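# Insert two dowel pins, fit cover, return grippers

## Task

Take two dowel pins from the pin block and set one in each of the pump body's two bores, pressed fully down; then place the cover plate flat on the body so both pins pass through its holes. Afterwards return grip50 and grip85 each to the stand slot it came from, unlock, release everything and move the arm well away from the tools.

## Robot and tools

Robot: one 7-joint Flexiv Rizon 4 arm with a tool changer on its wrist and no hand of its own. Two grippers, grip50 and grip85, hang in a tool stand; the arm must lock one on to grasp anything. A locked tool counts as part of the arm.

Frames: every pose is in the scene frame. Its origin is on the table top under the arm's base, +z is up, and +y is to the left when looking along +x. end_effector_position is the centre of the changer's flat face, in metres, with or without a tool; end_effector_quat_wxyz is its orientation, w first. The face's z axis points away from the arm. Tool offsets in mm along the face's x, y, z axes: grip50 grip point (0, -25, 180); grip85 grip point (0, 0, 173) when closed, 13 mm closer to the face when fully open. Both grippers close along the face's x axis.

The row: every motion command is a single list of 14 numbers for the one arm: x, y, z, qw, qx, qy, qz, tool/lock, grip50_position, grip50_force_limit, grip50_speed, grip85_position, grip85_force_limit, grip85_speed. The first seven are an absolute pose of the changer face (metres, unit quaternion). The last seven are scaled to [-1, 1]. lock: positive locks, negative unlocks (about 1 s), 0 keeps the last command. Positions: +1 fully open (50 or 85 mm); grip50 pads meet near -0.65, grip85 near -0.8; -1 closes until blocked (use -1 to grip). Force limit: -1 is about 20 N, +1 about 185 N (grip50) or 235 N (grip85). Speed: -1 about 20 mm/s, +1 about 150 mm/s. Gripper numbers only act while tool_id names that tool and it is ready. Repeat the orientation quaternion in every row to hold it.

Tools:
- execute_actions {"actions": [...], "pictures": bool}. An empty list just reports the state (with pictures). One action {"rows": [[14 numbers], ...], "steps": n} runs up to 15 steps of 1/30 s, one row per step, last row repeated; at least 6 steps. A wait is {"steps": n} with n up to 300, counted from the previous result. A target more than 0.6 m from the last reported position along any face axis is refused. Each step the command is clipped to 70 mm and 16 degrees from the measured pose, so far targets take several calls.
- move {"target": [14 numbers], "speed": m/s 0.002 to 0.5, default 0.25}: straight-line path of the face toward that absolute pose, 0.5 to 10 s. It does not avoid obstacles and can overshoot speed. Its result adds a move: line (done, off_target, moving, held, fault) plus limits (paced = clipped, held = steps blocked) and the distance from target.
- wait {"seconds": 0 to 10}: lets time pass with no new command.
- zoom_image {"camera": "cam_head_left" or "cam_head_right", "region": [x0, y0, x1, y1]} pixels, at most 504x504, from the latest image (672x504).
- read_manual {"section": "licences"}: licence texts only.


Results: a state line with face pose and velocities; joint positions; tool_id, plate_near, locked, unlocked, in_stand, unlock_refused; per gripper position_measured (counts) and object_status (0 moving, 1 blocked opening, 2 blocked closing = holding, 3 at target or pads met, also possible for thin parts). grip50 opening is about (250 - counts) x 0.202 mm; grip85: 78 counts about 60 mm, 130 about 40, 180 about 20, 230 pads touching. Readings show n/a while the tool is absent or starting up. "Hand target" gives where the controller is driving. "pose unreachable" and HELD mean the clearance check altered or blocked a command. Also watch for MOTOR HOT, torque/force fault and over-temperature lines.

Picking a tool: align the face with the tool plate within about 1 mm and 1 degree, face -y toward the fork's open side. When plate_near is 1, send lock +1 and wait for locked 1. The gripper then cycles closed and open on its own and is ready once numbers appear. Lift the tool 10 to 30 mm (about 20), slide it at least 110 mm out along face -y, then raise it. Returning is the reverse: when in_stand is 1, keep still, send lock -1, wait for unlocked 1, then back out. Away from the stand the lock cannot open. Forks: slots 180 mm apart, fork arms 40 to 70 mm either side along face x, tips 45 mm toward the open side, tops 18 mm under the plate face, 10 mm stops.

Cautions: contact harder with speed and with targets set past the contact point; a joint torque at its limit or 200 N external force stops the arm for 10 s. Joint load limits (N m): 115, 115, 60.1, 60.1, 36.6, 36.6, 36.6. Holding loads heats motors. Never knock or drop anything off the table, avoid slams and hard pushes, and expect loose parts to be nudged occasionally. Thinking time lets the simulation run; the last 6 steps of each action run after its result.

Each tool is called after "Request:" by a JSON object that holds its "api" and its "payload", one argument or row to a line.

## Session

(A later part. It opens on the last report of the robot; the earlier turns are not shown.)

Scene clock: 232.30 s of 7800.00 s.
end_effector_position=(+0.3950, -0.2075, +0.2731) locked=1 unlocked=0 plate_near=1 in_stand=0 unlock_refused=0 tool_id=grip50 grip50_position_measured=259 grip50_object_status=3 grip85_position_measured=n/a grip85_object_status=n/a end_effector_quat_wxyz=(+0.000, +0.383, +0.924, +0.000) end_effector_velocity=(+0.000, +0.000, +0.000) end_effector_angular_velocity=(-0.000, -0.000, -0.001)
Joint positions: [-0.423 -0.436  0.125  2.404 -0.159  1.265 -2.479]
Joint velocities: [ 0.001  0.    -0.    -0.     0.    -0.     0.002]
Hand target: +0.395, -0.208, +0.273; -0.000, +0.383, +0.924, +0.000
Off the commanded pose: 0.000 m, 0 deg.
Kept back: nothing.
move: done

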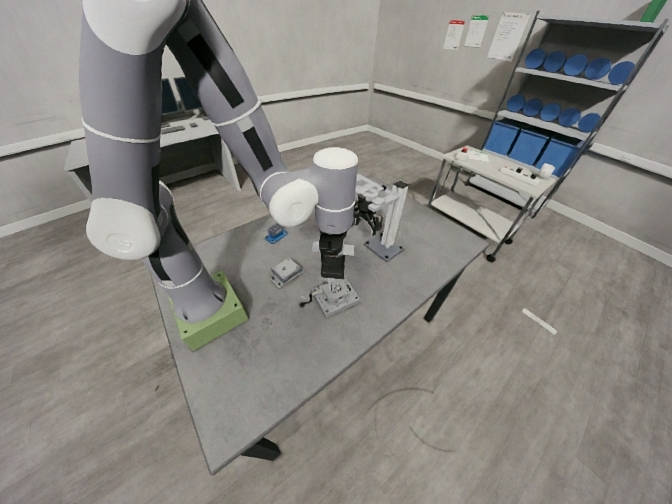

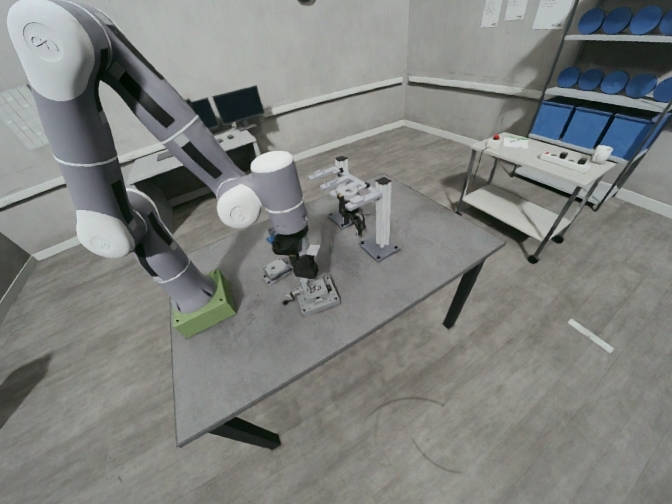

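Request:
{"api": "move", "payload": {
  "target": [0.395,-0.2075,0.270,0,0.3827,0.9239,0,0,-1,1,0,0,0,0],
  "speed": 0.003
}}

Request:
{"api": "move", "payload": {
  "target": [0.395,-0.2075,0.2675,0,0.3827,0.9239,0,0,-1,1,0,0,0,0],
  "speed": 0.003
}}

Scene clock: 233.77 s of 7800.00 s.
end_effector_position=(+0.3950, -0.2075, +0.2701) locked=1 unlocked=0 plate_near=1 in_stand=0 unlock_refused=0 tool_id=grip50 grip50_position_measured=259 grip50_object_status=3 grip85_position_measured=n/a grip85_object_status=n/a end_effector_quat_wxyz=(+0.000, +0.383, +0.924, +0.000) end_effector_velocity=(-0.000, +0.000, -0.000) end_effector_angular_velocity=(+0.000, +0.000, -0.001)
Joint positions: [-0.418 -0.444  0.12   2.405 -0.16   1.275 -2.479]
Joint velocities: [ 0.001 -0.    -0.     0.     0.    -0.     0.001]
Hand target: +0.395, -0.208, +0.270; -0.000, +0.383, +0.924, +0.000
Off the commanded pose: 0.000 m, 0 deg.
Kept back: nothing.
move: done

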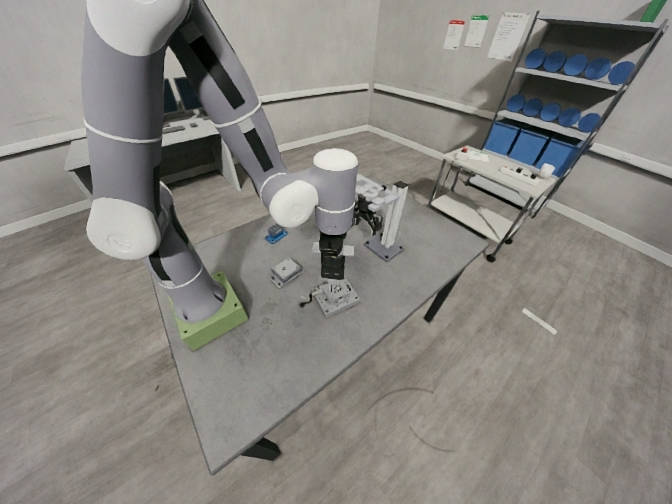

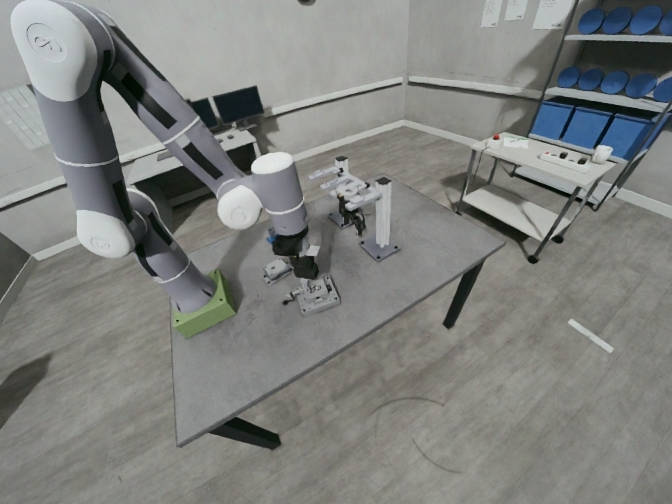

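Scene clock: 234.83 s of 7800.00 s.
end_effector_position=(+0.3950, -0.2075, +0.2676) locked=1 unlocked=0 plate_near=1 in_stand=0 unlock_refused=0 tool_id=grip50 grip50_position_measured=259 grip50_object_status=3 grip85_position_measured=n/a grip85_object_status=n/a end_effector_quat_wxyz=(+0.000, +0.383, +0.924, +0.000) end_effector_velocity=(+0.000, -0.000, +0.000) end_effector_angular_velocity=(-0.000, +0.000, +0.000)
Joint positions: [-0.414 -0.452  0.115  2.405 -0.16   1.283 -2.479]
Joint velocities: [ 0.     0.    -0.001 -0.    -0.    -0.    -0.   ]
Hand target: +0.395, -0.208, +0.268; -0.000, +0.383, +0.924, +0.000
Off the commanded pose: 0.000 m, 0 deg.
Kept back: nothing.
move: done

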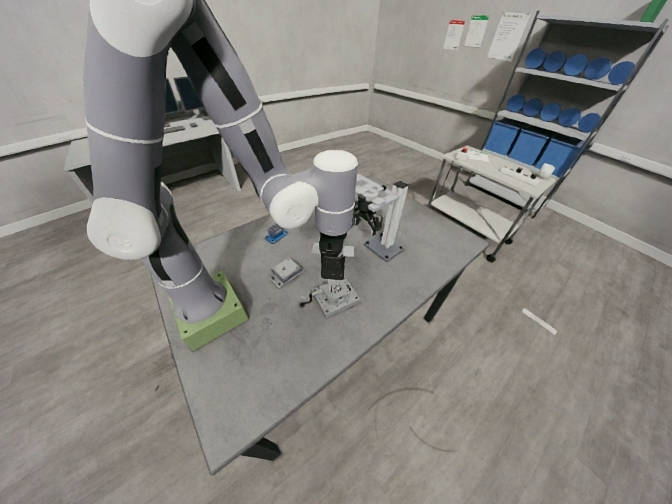

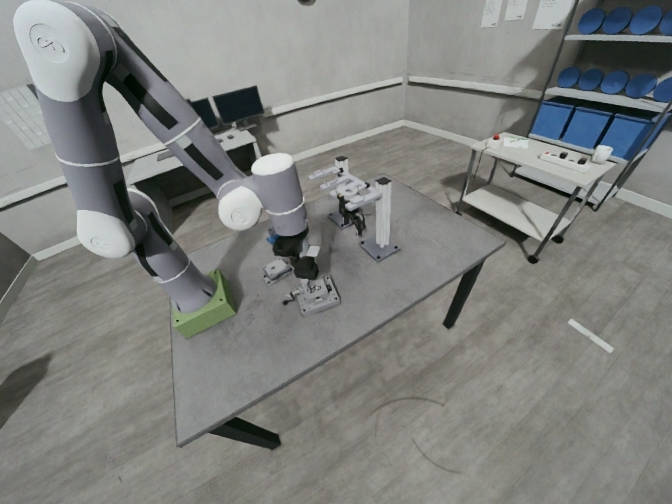

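Request:
{"api": "move", "payload": {
  "target": [0.395,-0.2075,0.265,0,0.3827,0.9239,0,0,-1,1,0,0,0,0],
  "speed": 0.003
}}

Request:
{"api": "move", "payload": {
  "target": [0.395,-0.2075,0.2625,0,0.3827,0.9239,0,0,-1,1,0,0,0,0],
  "speed": 0.003
}}

Scene clock: 236.13 s of 7800.00 s.
end_effector_position=(+0.3955, -0.2077, +0.2659) locked=1 unlocked=0 plate_near=1 in_stand=0 unlock_refused=0 tool_id=grip50 grip50_position_measured=259 grip50_object_status=3 grip85_position_measured=n/a grip85_object_status=n/a end_effector_quat_wxyz=(+0.001, +0.383, +0.924, +0.000) end_effector_velocity=(-0.000, +0.000, -0.000) end_effector_angular_velocity=(+0.000, +0.001, -0.001)
Joint positions: [-0.41  -0.458  0.111  2.405 -0.16   1.291 -2.478]
Joint velocities: [ 0.    -0.    -0.     0.     0.     0.     0.001]
Hand target: +0.395, -0.208, +0.265; -0.000, +0.383, +0.924, +0.000
Off the commanded pose: 0.001 m, 0 deg.
Kept back: nothing.
move: done

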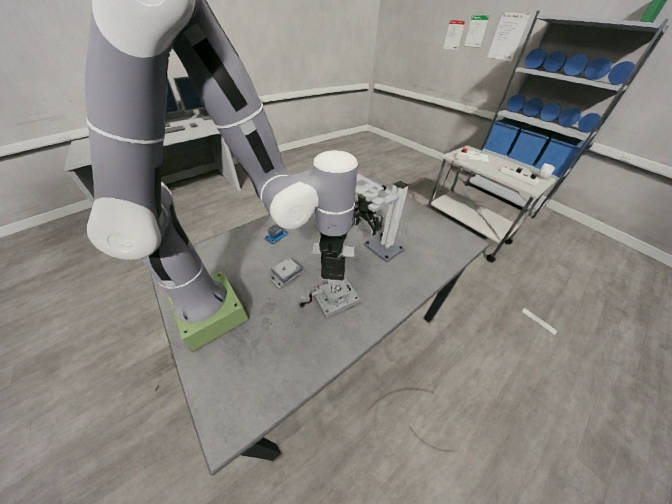

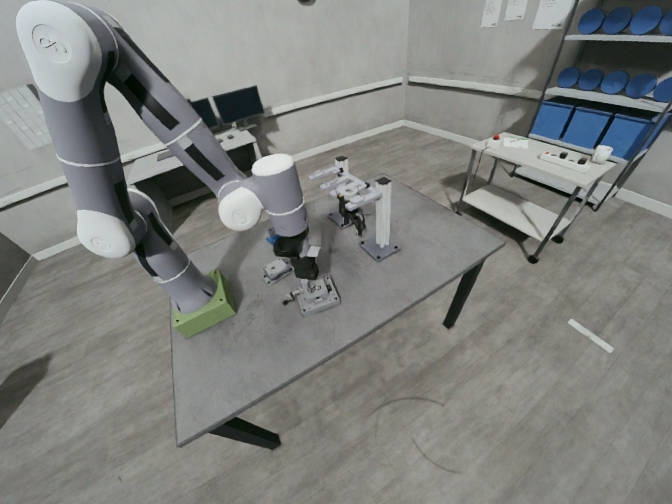

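Scene clock: 237.50 s of 7800.00 s.
end_effector_position=(+0.3972, -0.2083, +0.2655) locked=1 unlocked=0 plate_near=1 in_stand=0 unlock_refused=0 tool_id=grip50 grip50_position_measured=259 grip50_object_status=3 grip85_position_measured=n/a grip85_object_status=n/a end_effector_quat_wxyz=(+0.004, +0.383, +0.924, +0.000) end_effector_velocity=(+0.000, +0.000, +0.000) end_effector_angular_velocity=(-0.000, -0.000, -0.000)
Joint positions: [-0.408 -0.462  0.107  2.404 -0.163  1.301 -2.477]
Joint velocities: [ 0.     0.     0.     0.    -0.001 -0.     0.002]
Hand target: +0.395, -0.207, +0.263; +0.000, +0.383, +0.924, +0.000
Off the commanded pose: 0.004 m, 1 deg.
Kept back: nothing.
move: off_target

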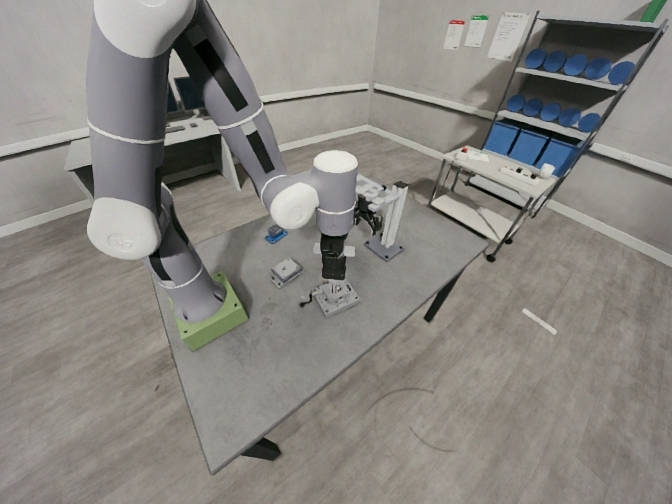

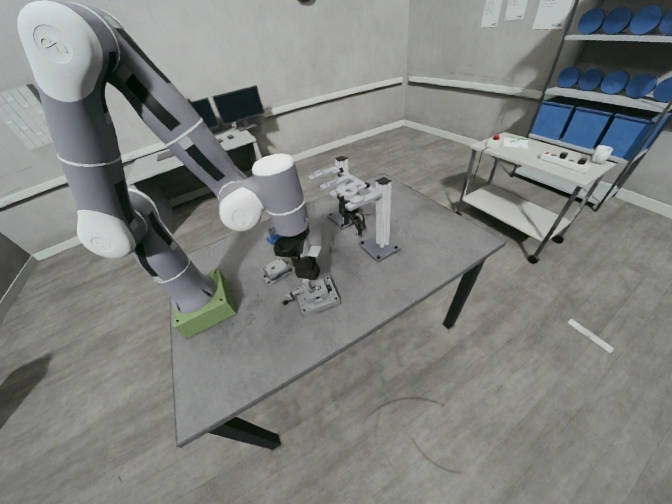

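Request:
{"api": "move", "payload": {
  "target": [0.395,-0.2075,0.30,0,0.3827,0.9239,0,0,-0.3,1,-1,0,0,0],
  "speed": 0.05
}}

Request:
{"api": "move", "payload": {
  "target": [0.4359,0.2406,0.30,0,0.6225,0.7826,0,0,-0.3,1,-1,0,0,0]
}}

Request:
{"api": "zoom_image", "payload": {
  "camera": "cam_head_left",
  "region": [320, 274, 352, 306]
}}

Request:
{"api": "zoom_image", "payload": {
  "camera": "cam_head_right",
  "region": [298, 273, 330, 305]
}}

Request:
{"api": "move", "payload": {
  "target": [0.4359,0.2406,0.258,0,0.6225,0.7826,0,0,-0.3,1,-1,0,0,0],
  "speed": 0.05
}}

Request:
{"api": "move", "payload": {
  "target": [0.4359,0.2406,0.2515,0,0.6225,0.7826,0,0,-0.3,1,-1,0,0,0],
  "speed": 0.005
}}

Scene clock: 239.07 s of 7800.00 s.
end_effector_position=(+0.3951, -0.2075, +0.3002) locked=1 unlocked=0 plate_near=1 in_stand=0 unlock_refused=0 tool_id=grip50 grip50_position_measured=198 grip50_object_status=3 grip85_position_measured=n/a grip85_object_status=n/a end_effector_quat_wxyz=(+0.000, +0.383, +0.924, -0.000) end_effector_velocity=(+0.000, +0.000, +0.000) end_effector_angular_velocity=(+0.000, -0.000, -0.000)
Joint positions: [-0.44  -0.357  0.152  2.393 -0.127  1.177 -2.502]
Joint velocities: [-0.001  0.     0.001 -0.    -0.001 -0.     0.001]
Hand target: +0.395, -0.207, +0.300; +0.000, +0.383, +0.924, -0.000
Off the commanded pose: 0.000 m, 0 deg.
Kept back: nothing.
move: done

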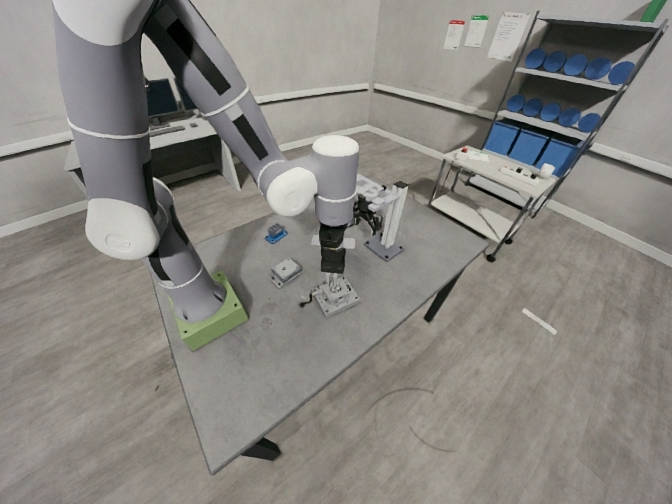

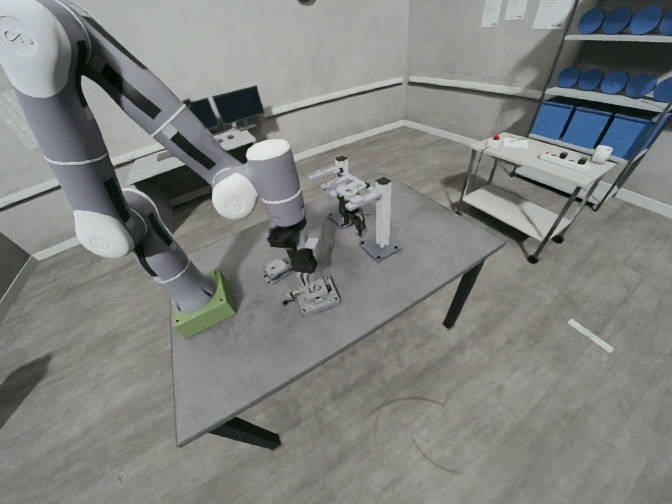

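Scene clock: 241.30 s of 7800.00 s.
end_effector_position=(+0.4356, +0.2408, +0.3002) locked=1 unlocked=0 plate_near=1 in_stand=0 unlock_refused=0 tool_id=grip50 grip50_position_measured=198 grip50_object_status=3 grip85_position_measured=n/a grip85_object_status=n/a end_effector_quat_wxyz=(-0.001, +0.623, +0.783, +0.001) end_effector_velocity=(-0.000, +0.000, +0.000) end_effector_angular_velocity=(+0.000, +0.000, -0.000)
Joint positions: [ 0.437 -0.442  0.236  2.247 -0.216  1.105 -0.919]
Joint velocities: [-0.001  0.     0.001  0.     0.     0.     0.   ]
Hand target: +0.436, +0.241, +0.300; -0.002, +0.623, +0.783, +0.001
Off the commanded pose: 0.000 m, 0 deg.
Kept back: nothing.
move: done

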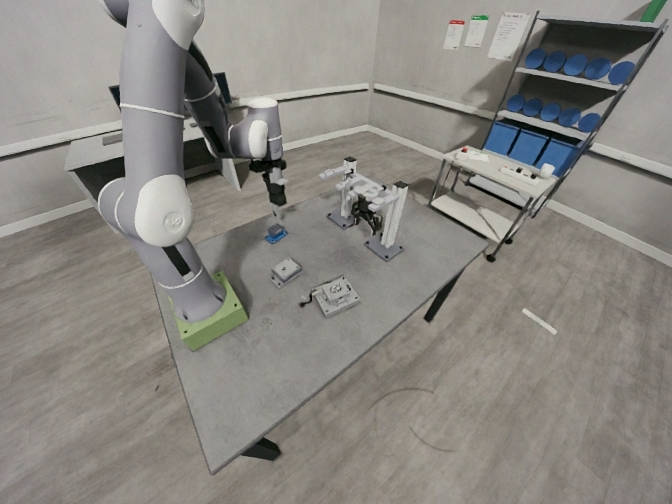

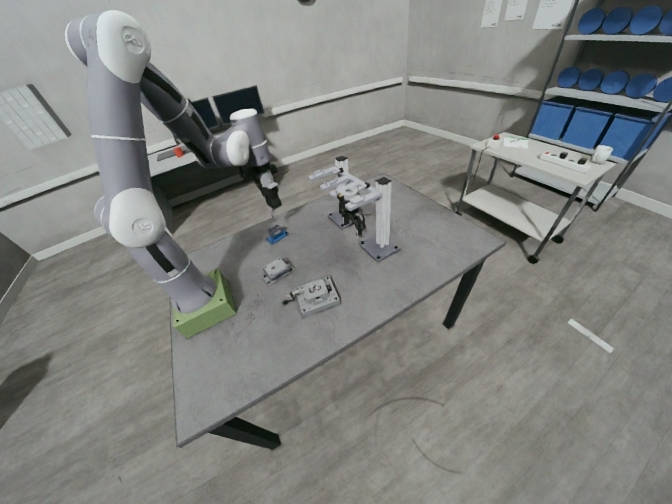

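Region (320, 274, 352, 306) of cam_head_left's 672x504 image, scaled by 15.750, with more detail than that image has.

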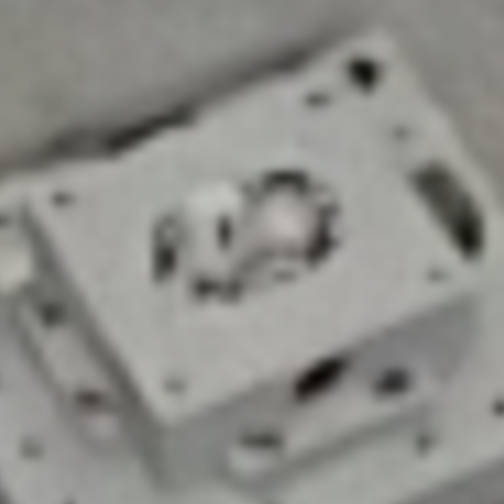

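Region (298, 273, 330, 305) of cam_head_right's 672x504 image, scaled by 15.750, with more detail than that image has.

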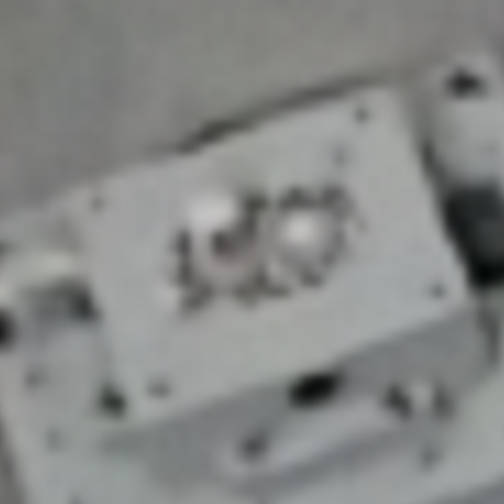

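Scene clock: 242.40 s of 7800.00 s.
end_effector_position=(+0.4359, +0.2406, +0.2578) locked=1 unlocked=0 plate_near=1 in_stand=0 unlock_refused=0 tool_id=grip50 grip50_position_measured=198 grip50_object_status=3 grip85_position_measured=n/a grip85_object_status=n/a end_effector_quat_wxyz=(-0.000, +0.623, +0.783, -0.000) end_effector_velocity=(+0.000, +0.000, +0.000) end_effector_angular_velocity=(-0.000, -0.001, -0.001)
Joint positions: [ 0.478 -0.545  0.176  2.262 -0.267  1.223 -0.882]
Joint velocities: [ 0.     0.    -0.     0.    -0.     0.     0.001]
Hand target: +0.436, +0.241, +0.258; -0.000, +0.623, +0.783, +0.000
Off the commanded pose: 0.000 m, 0 deg.
Kept back: nothing.
move: done

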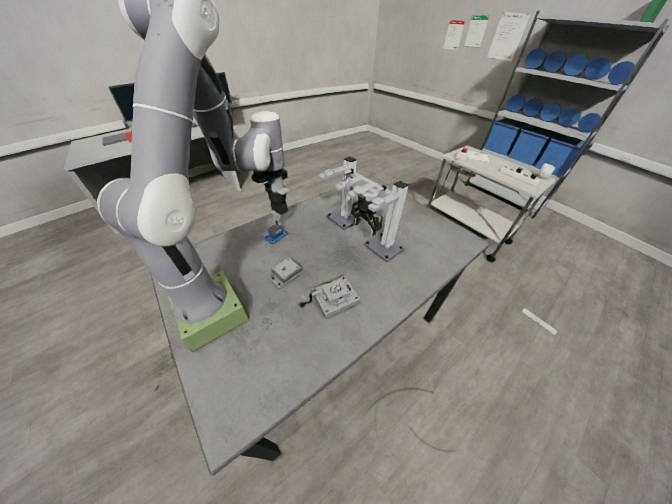

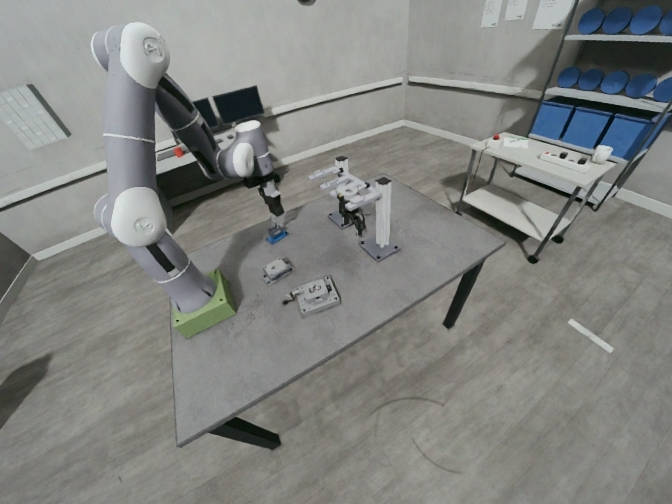

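Scene clock: 243.90 s of 7800.00 s.
end_effector_position=(+0.4360, +0.2406, +0.2516) locked=1 unlocked=0 plate_near=1 in_stand=0 unlock_refused=0 tool_id=grip50 grip50_position_measured=198 grip50_object_status=3 grip85_position_measured=n/a grip85_object_status=n/a end_effector_quat_wxyz=(+0.000, +0.622, +0.783, -0.000) end_effector_velocity=(-0.000, +0.000, +0.000) end_effector_angular_velocity=(+0.000, -0.000, -0.001)
Joint positions: [ 0.488 -0.561  0.164  2.264 -0.271  1.242 -0.879]
Joint velocities: [ 0.001  0.    -0.     0.    -0.     0.     0.001]
Hand target: +0.436, +0.241, +0.252; -0.000, +0.623, +0.783, +0.000
Off the commanded pose: 0.000 m, 0 deg.
Kept back: nothing.
move: done

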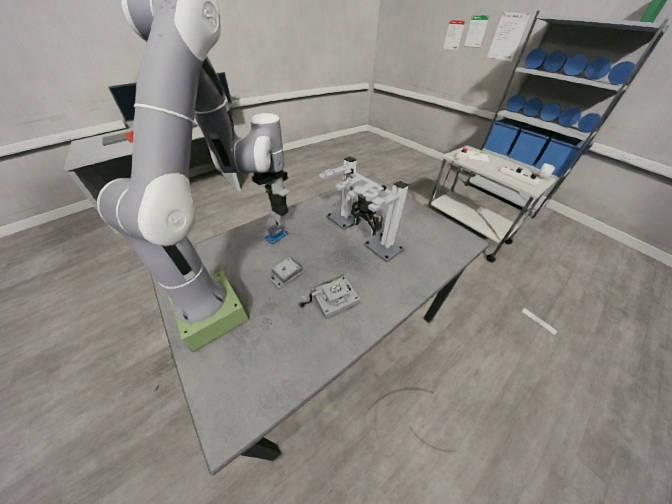

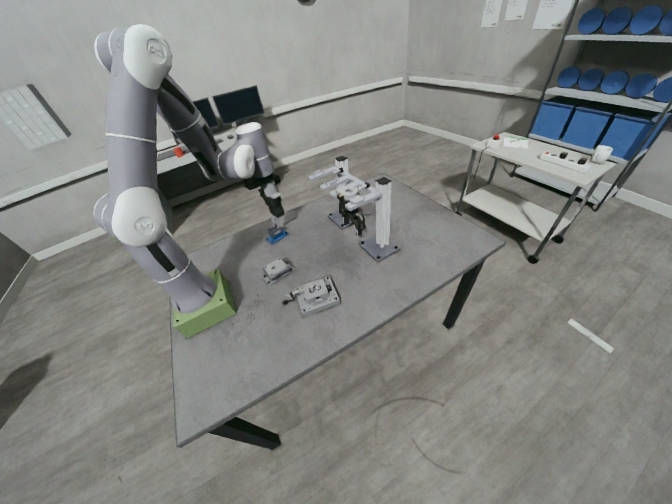

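Request:
{"api": "move", "payload": {
  "target": [0.4359,0.2406,0.2372,0,0.6225,0.7826,0,0,-0.3,1,-1,0,0,0],
  "speed": 0.005
}}

Request:
{"api": "move", "payload": {
  "target": [0.4359,0.2406,0.2372,0,0.6225,0.7826,0,0,-1,1,-1,0,0,0]
}}

Request:
{"api": "move", "payload": {
  "target": [0.4359,0.2406,0.29,0,0.6225,0.7826,0,0,-1,1,-1,0,0,0],
  "speed": 0.03
}}

Request:
{"api": "move", "payload": {
  "target": [0.450,-0.185,0.29,0,0.3827,0.9239,0,0,-1,1,-1,0,0,0]
}}

Request:
{"api": "move", "payload": {
  "target": [0.450,-0.185,0.268,0,0.3827,0.9239,0,0,-1,1,-1,0,0,0],
  "speed": 0.02
}}

Request:
{"api": "zoom_image", "payload": {
  "camera": "cam_head_left",
  "region": [320, 274, 352, 306]
}}

Request:
{"api": "zoom_image", "payload": {
  "camera": "cam_head_right",
  "region": [298, 273, 330, 305]
}}

Scene clock: 247.80 s of 7800.00 s.
end_effector_position=(+0.4360, +0.2406, +0.2373) locked=1 unlocked=0 plate_near=1 in_stand=0 unlock_refused=0 tool_id=grip50 grip50_position_measured=198 grip50_object_status=3 grip85_position_measured=n/a grip85_object_status=n/a end_effector_quat_wxyz=(-0.000, +0.623, +0.783, -0.000) end_effector_velocity=(-0.000, +0.000, +0.000) end_effector_angular_velocity=(-0.000, +0.000, +0.001)
Joint positions: [ 0.508 -0.597  0.14   2.264 -0.275  1.281 -0.875]
Joint velocities: [ 0.  0. -0.  0. -0. -0. -0.]
Hand target: +0.436, +0.241, +0.237; -0.000, +0.623, +0.783, +0.000
Off the commanded pose: 0.000 m, 0 deg.
Kept back: nothing.
move: done

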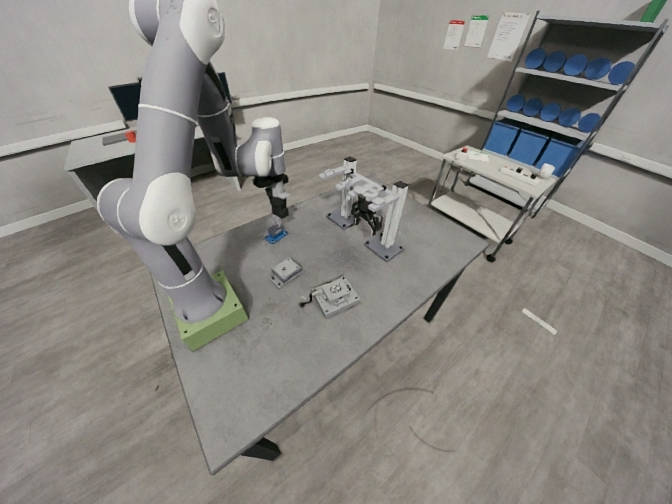

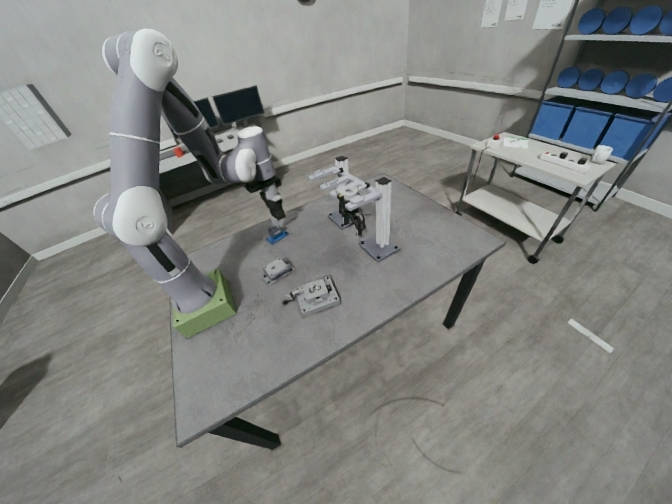

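Scene clock: 248.57 s of 7800.00 s.
end_effector_position=(+0.4359, +0.2406, +0.2373) locked=1 unlocked=0 plate_near=1 in_stand=0 unlock_refused=0 tool_id=grip50 grip50_position_measured=252 grip50_object_status=3 grip85_position_measured=n/a grip85_object_status=n/a end_effector_quat_wxyz=(+0.000, +0.622, +0.783, +0.000) end_effector_velocity=(-0.000, +0.000, -0.000) end_effector_angular_velocity=(-0.000, +0.000, +0.001)
Joint positions: [ 0.509 -0.597  0.139  2.264 -0.275  1.281 -0.875]
Joint velocities: [ 0.    -0.     0.     0.    -0.     0.    -0.001]
Hand target: +0.436, +0.241, +0.237; -0.000, +0.623, +0.783, -0.000
Off the commanded pose: 0.000 m, 0 deg.
Kept back: nothing.
move: done

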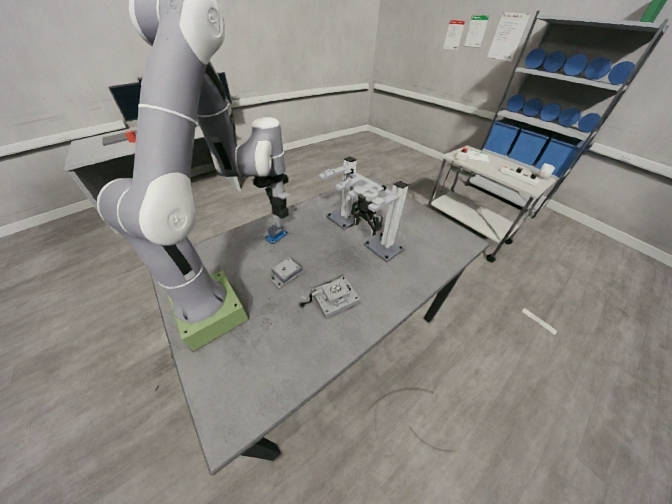

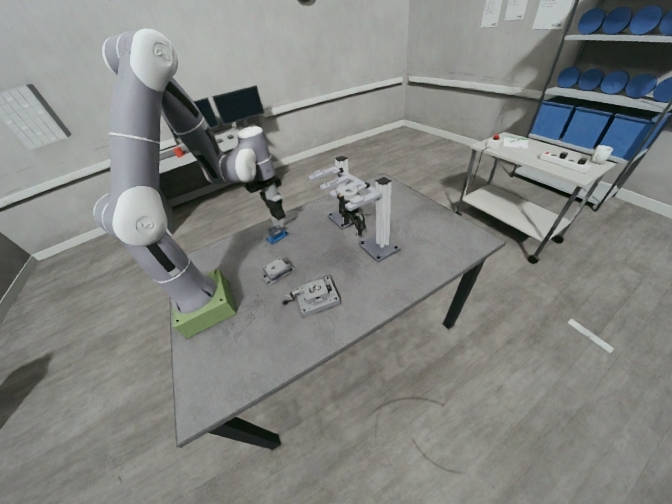

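Scene clock: 250.57 s of 7800.00 s.
end_effector_position=(+0.4359, +0.2406, +0.2901) locked=1 unlocked=0 plate_near=1 in_stand=0 unlock_refused=0 tool_id=grip50 grip50_position_measured=252 grip50_object_status=3 grip85_position_measured=n/a grip85_object_status=n/a end_effector_quat_wxyz=(+0.000, +0.622, +0.783, +0.000) end_effector_velocity=(+0.000, +0.000, +0.000) end_effector_angular_velocity=(+0.000, -0.000, +0.001)
Joint positions: [ 0.456 -0.465  0.213  2.253 -0.226  1.134 -0.911]
Joint velocities: [-0.001 -0.     0.001 -0.    -0.    -0.    -0.   ]
Hand target: +0.436, +0.241, +0.290; +0.000, +0.622, +0.783, -0.000
Off the commanded pose: 0.000 m, 0 deg.
Kept back: nothing.
move: done

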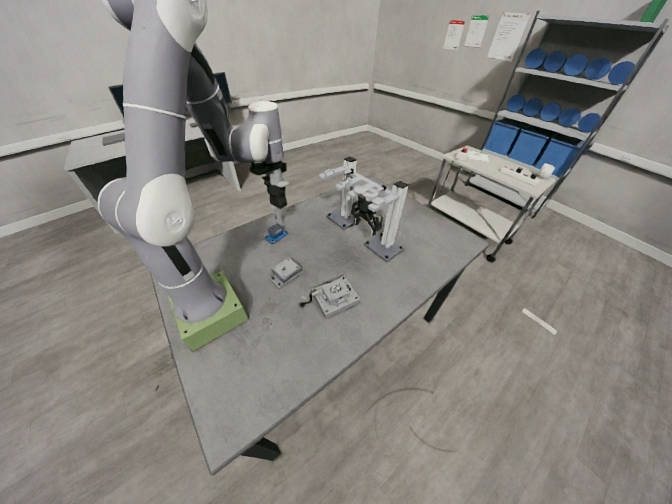

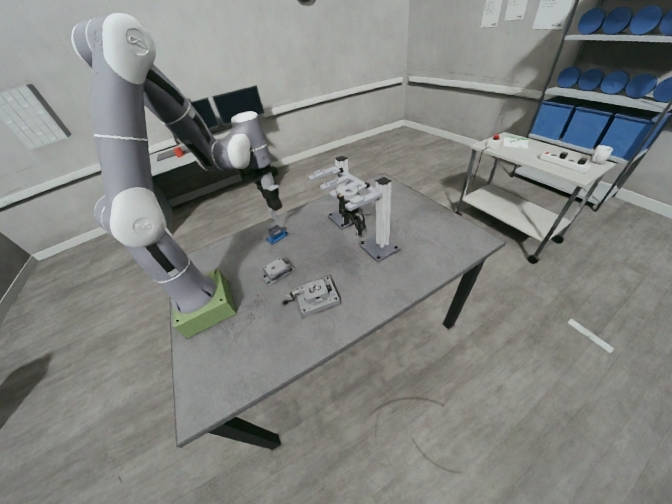

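Scene clock: 252.67 s of 7800.00 s.
end_effector_position=(+0.4505, -0.1851, +0.2901) locked=1 unlocked=0 plate_near=1 in_stand=0 unlock_refused=0 tool_id=grip50 grip50_position_measured=252 grip50_object_status=3 grip85_position_measured=n/a grip85_object_status=n/a end_effector_quat_wxyz=(+0.002, +0.383, +0.924, -0.001) end_effector_velocity=(-0.000, +0.000, -0.000) end_effector_angular_velocity=(-0.000, +0.001, +0.001)
Joint positions: [-0.407 -0.45   0.187  2.282 -0.194  1.154 -2.383]
Joint velocities: [ 0.    -0.    -0.     0.    -0.    -0.    -0.001]
Hand target: +0.450, -0.185, +0.290; +0.001, +0.383, +0.924, -0.001
Off the commanded pose: 0.000 m, 0 deg.
Kept back: nothing.
move: done

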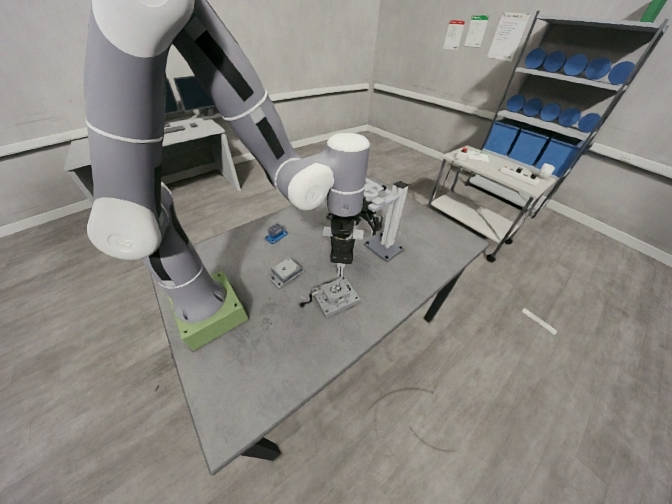

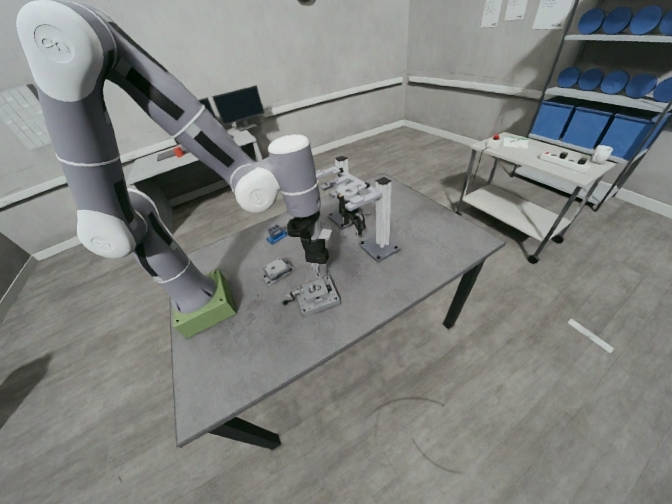

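Scene clock: 254.00 s of 7800.00 s.
end_effector_position=(+0.4500, -0.1850, +0.2680) locked=1 unlocked=0 plate_near=1 in_stand=0 unlock_refused=0 tool_id=grip50 grip50_position_measured=252 grip50_object_status=3 grip85_position_measured=n/a grip85_object_status=n/a end_effector_quat_wxyz=(-0.000, +0.383, +0.924, +0.000) end_effector_velocity=(-0.000, -0.000, +0.000) end_effector_angular_velocity=(-0.000, +0.000, +0.000)
Joint positions: [-0.389 -0.506  0.162  2.288 -0.21   1.213 -2.371]
Joint velocities: [ 0.001  0.    -0.001  0.     0.001  0.    -0.001]
Hand target: +0.450, -0.185, +0.268; -0.000, +0.383, +0.924, +0.000
Off the commanded pose: 0.000 m, 0 deg.
Kept back: nothing.
move: done

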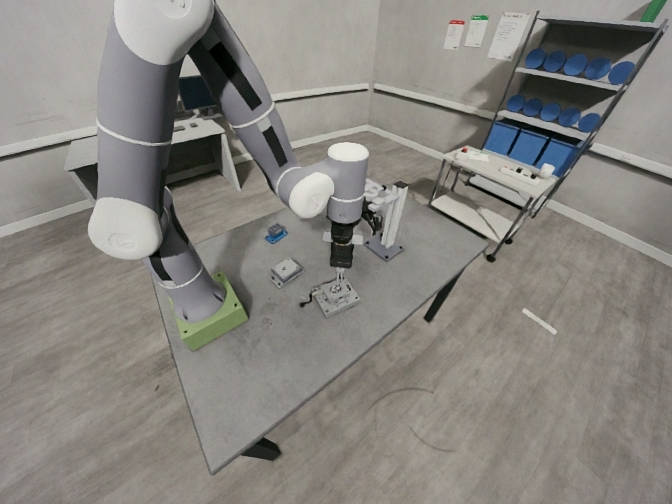

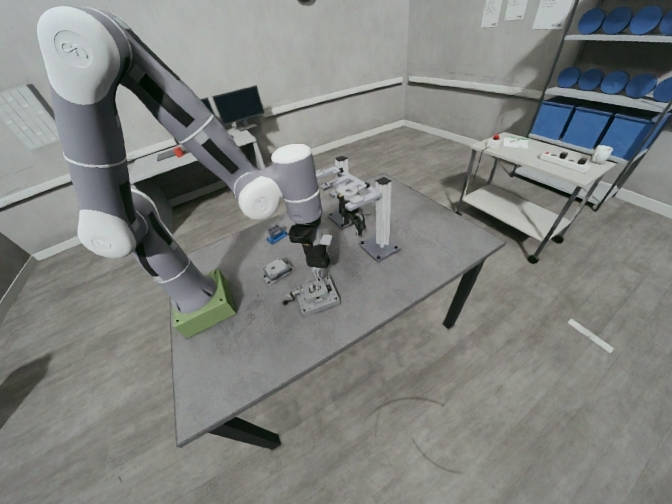

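Region (320, 274, 352, 306) of cam_head_left's 672x504 image, scaled by 15.750, with more detail than that image has.

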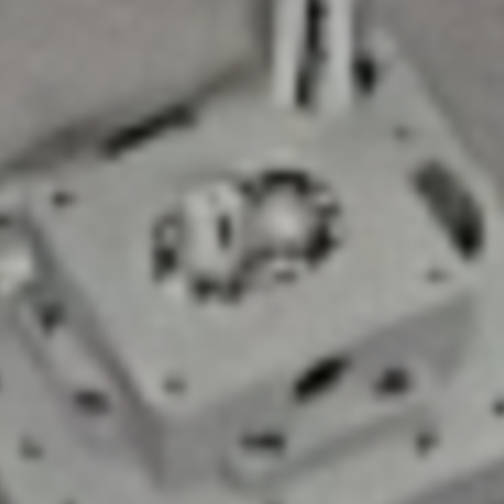

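Region (298, 273, 330, 305) of cam_head_right's 672x504 image, scaled by 15.750, with more detail than that image has.

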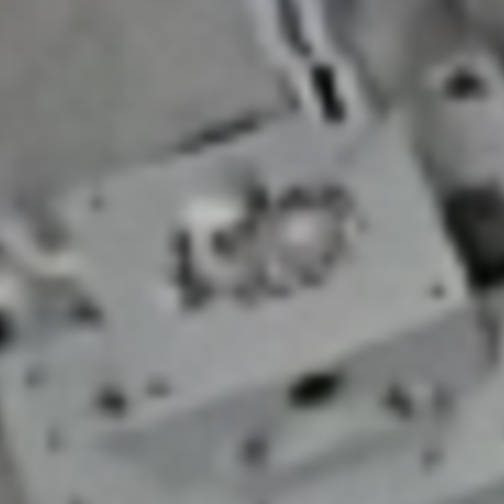

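Request:
{"api": "move", "payload": {
  "target": [0.449,-0.190,0.268,0,0.3827,0.9239,0,0,-1,1,-1,0,0,0],
  "speed": 0.02
}}

Request:
{"api": "move", "payload": {
  "target": [0.449,-0.190,0.2655,0,0.3827,0.9239,0,0,-1,1,-1,0,0,0],
  "speed": 0.003
}}

Request:
{"api": "zoom_image", "payload": {
  "camera": "cam_head_right",
  "region": [310, 273, 330, 293]
}}

Request:
{"api": "zoom_image", "payload": {
  "camera": "cam_head_left",
  "region": [330, 274, 350, 294]
}}

Scene clock: 255.70 s of 7800.00 s.
end_effector_position=(+0.4491, -0.1900, +0.2681) locked=1 unlocked=0 plate_near=1 in_stand=0 unlock_refused=0 tool_id=grip50 grip50_position_measured=252 grip50_object_status=3 grip85_position_measured=n/a grip85_object_status=n/a end_effector_quat_wxyz=(+0.000, +0.383, +0.924, +0.000) end_effector_velocity=(-0.000, +0.000, -0.000) end_effector_angular_velocity=(+0.000, +0.000, +0.001)
Joint positions: [-0.399 -0.507  0.161  2.286 -0.21   1.212 -2.382]
Joint velocities: [ 0.     0.     0.     0.     0.001  0.    -0.002]
Hand target: +0.449, -0.190, +0.268; +0.000, +0.383, +0.924, -0.000
Off the commanded pose: 0.000 m, 0 deg.
Kept back: nothing.
move: done

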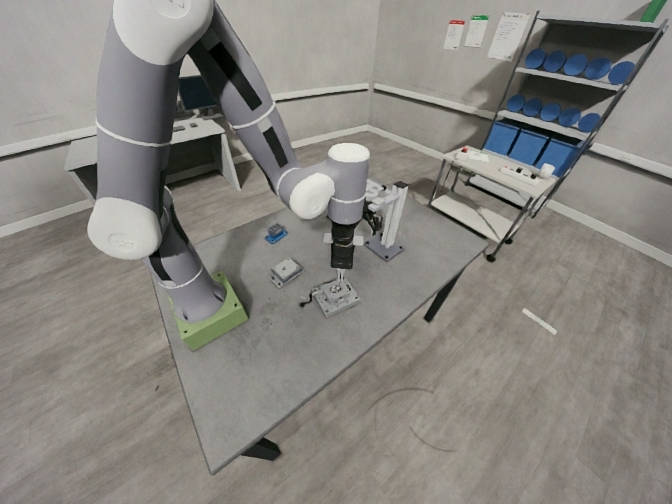

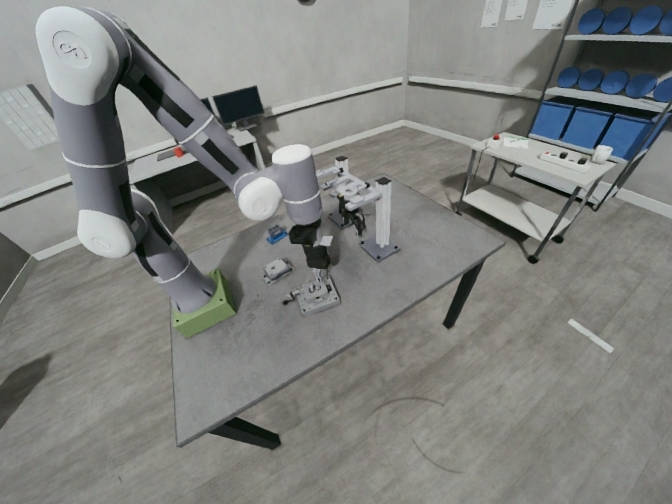

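Scene clock: 256.80 s of 7800.00 s.
end_effector_position=(+0.4495, -0.1901, +0.2668) locked=1 unlocked=0 plate_near=1 in_stand=0 unlock_refused=0 tool_id=grip50 grip50_position_measured=252 grip50_object_status=3 grip85_position_measured=n/a grip85_object_status=n/a end_effector_quat_wxyz=(+0.001, +0.383, +0.924, +0.000) end_effector_velocity=(+0.000, +0.000, +0.000) end_effector_angular_velocity=(+0.000, -0.000, -0.000)
Joint positions: [-0.396 -0.511  0.158  2.286 -0.211  1.219 -2.382]
Joint velocities: [ 0. -0.  0. -0.  0. -0.  0.]
Hand target: +0.449, -0.190, +0.266; -0.000, +0.383, +0.924, +0.000
Off the commanded pose: 0.001 m, 0 deg.
Kept back: nothing.
move: done

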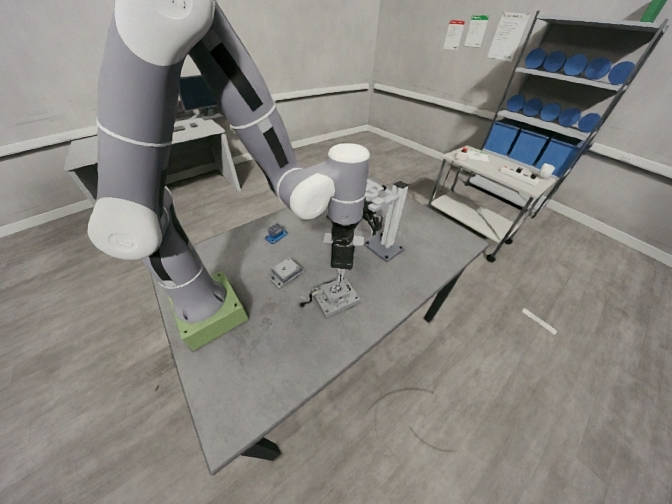

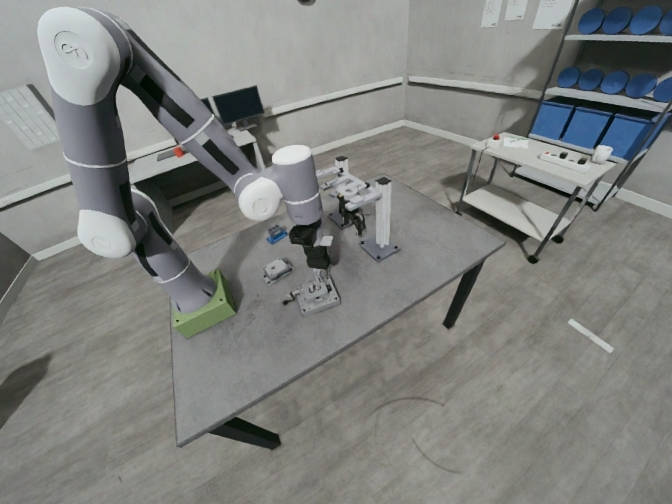

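Region (310, 273, 330, 293) of cam_head_right's 672x504 image, scaled by 25.200, with more detail than that image has.

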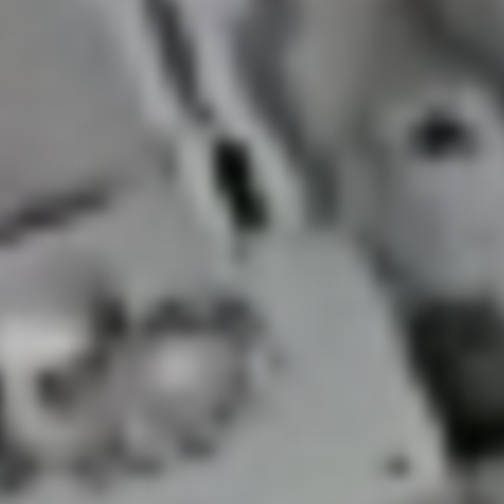

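Region (330, 274, 350, 294) of cam_head_left's 672x504 image, scaled by 25.200, with more detail than that image has.

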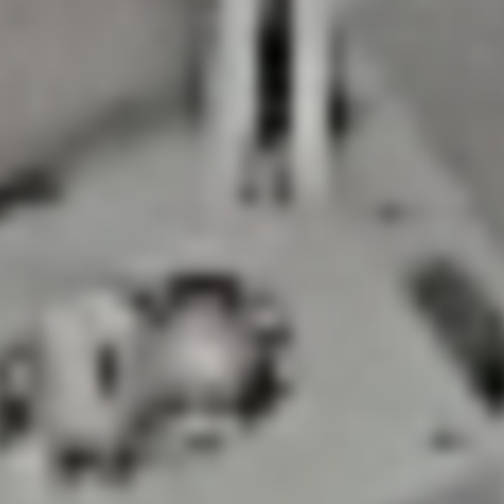

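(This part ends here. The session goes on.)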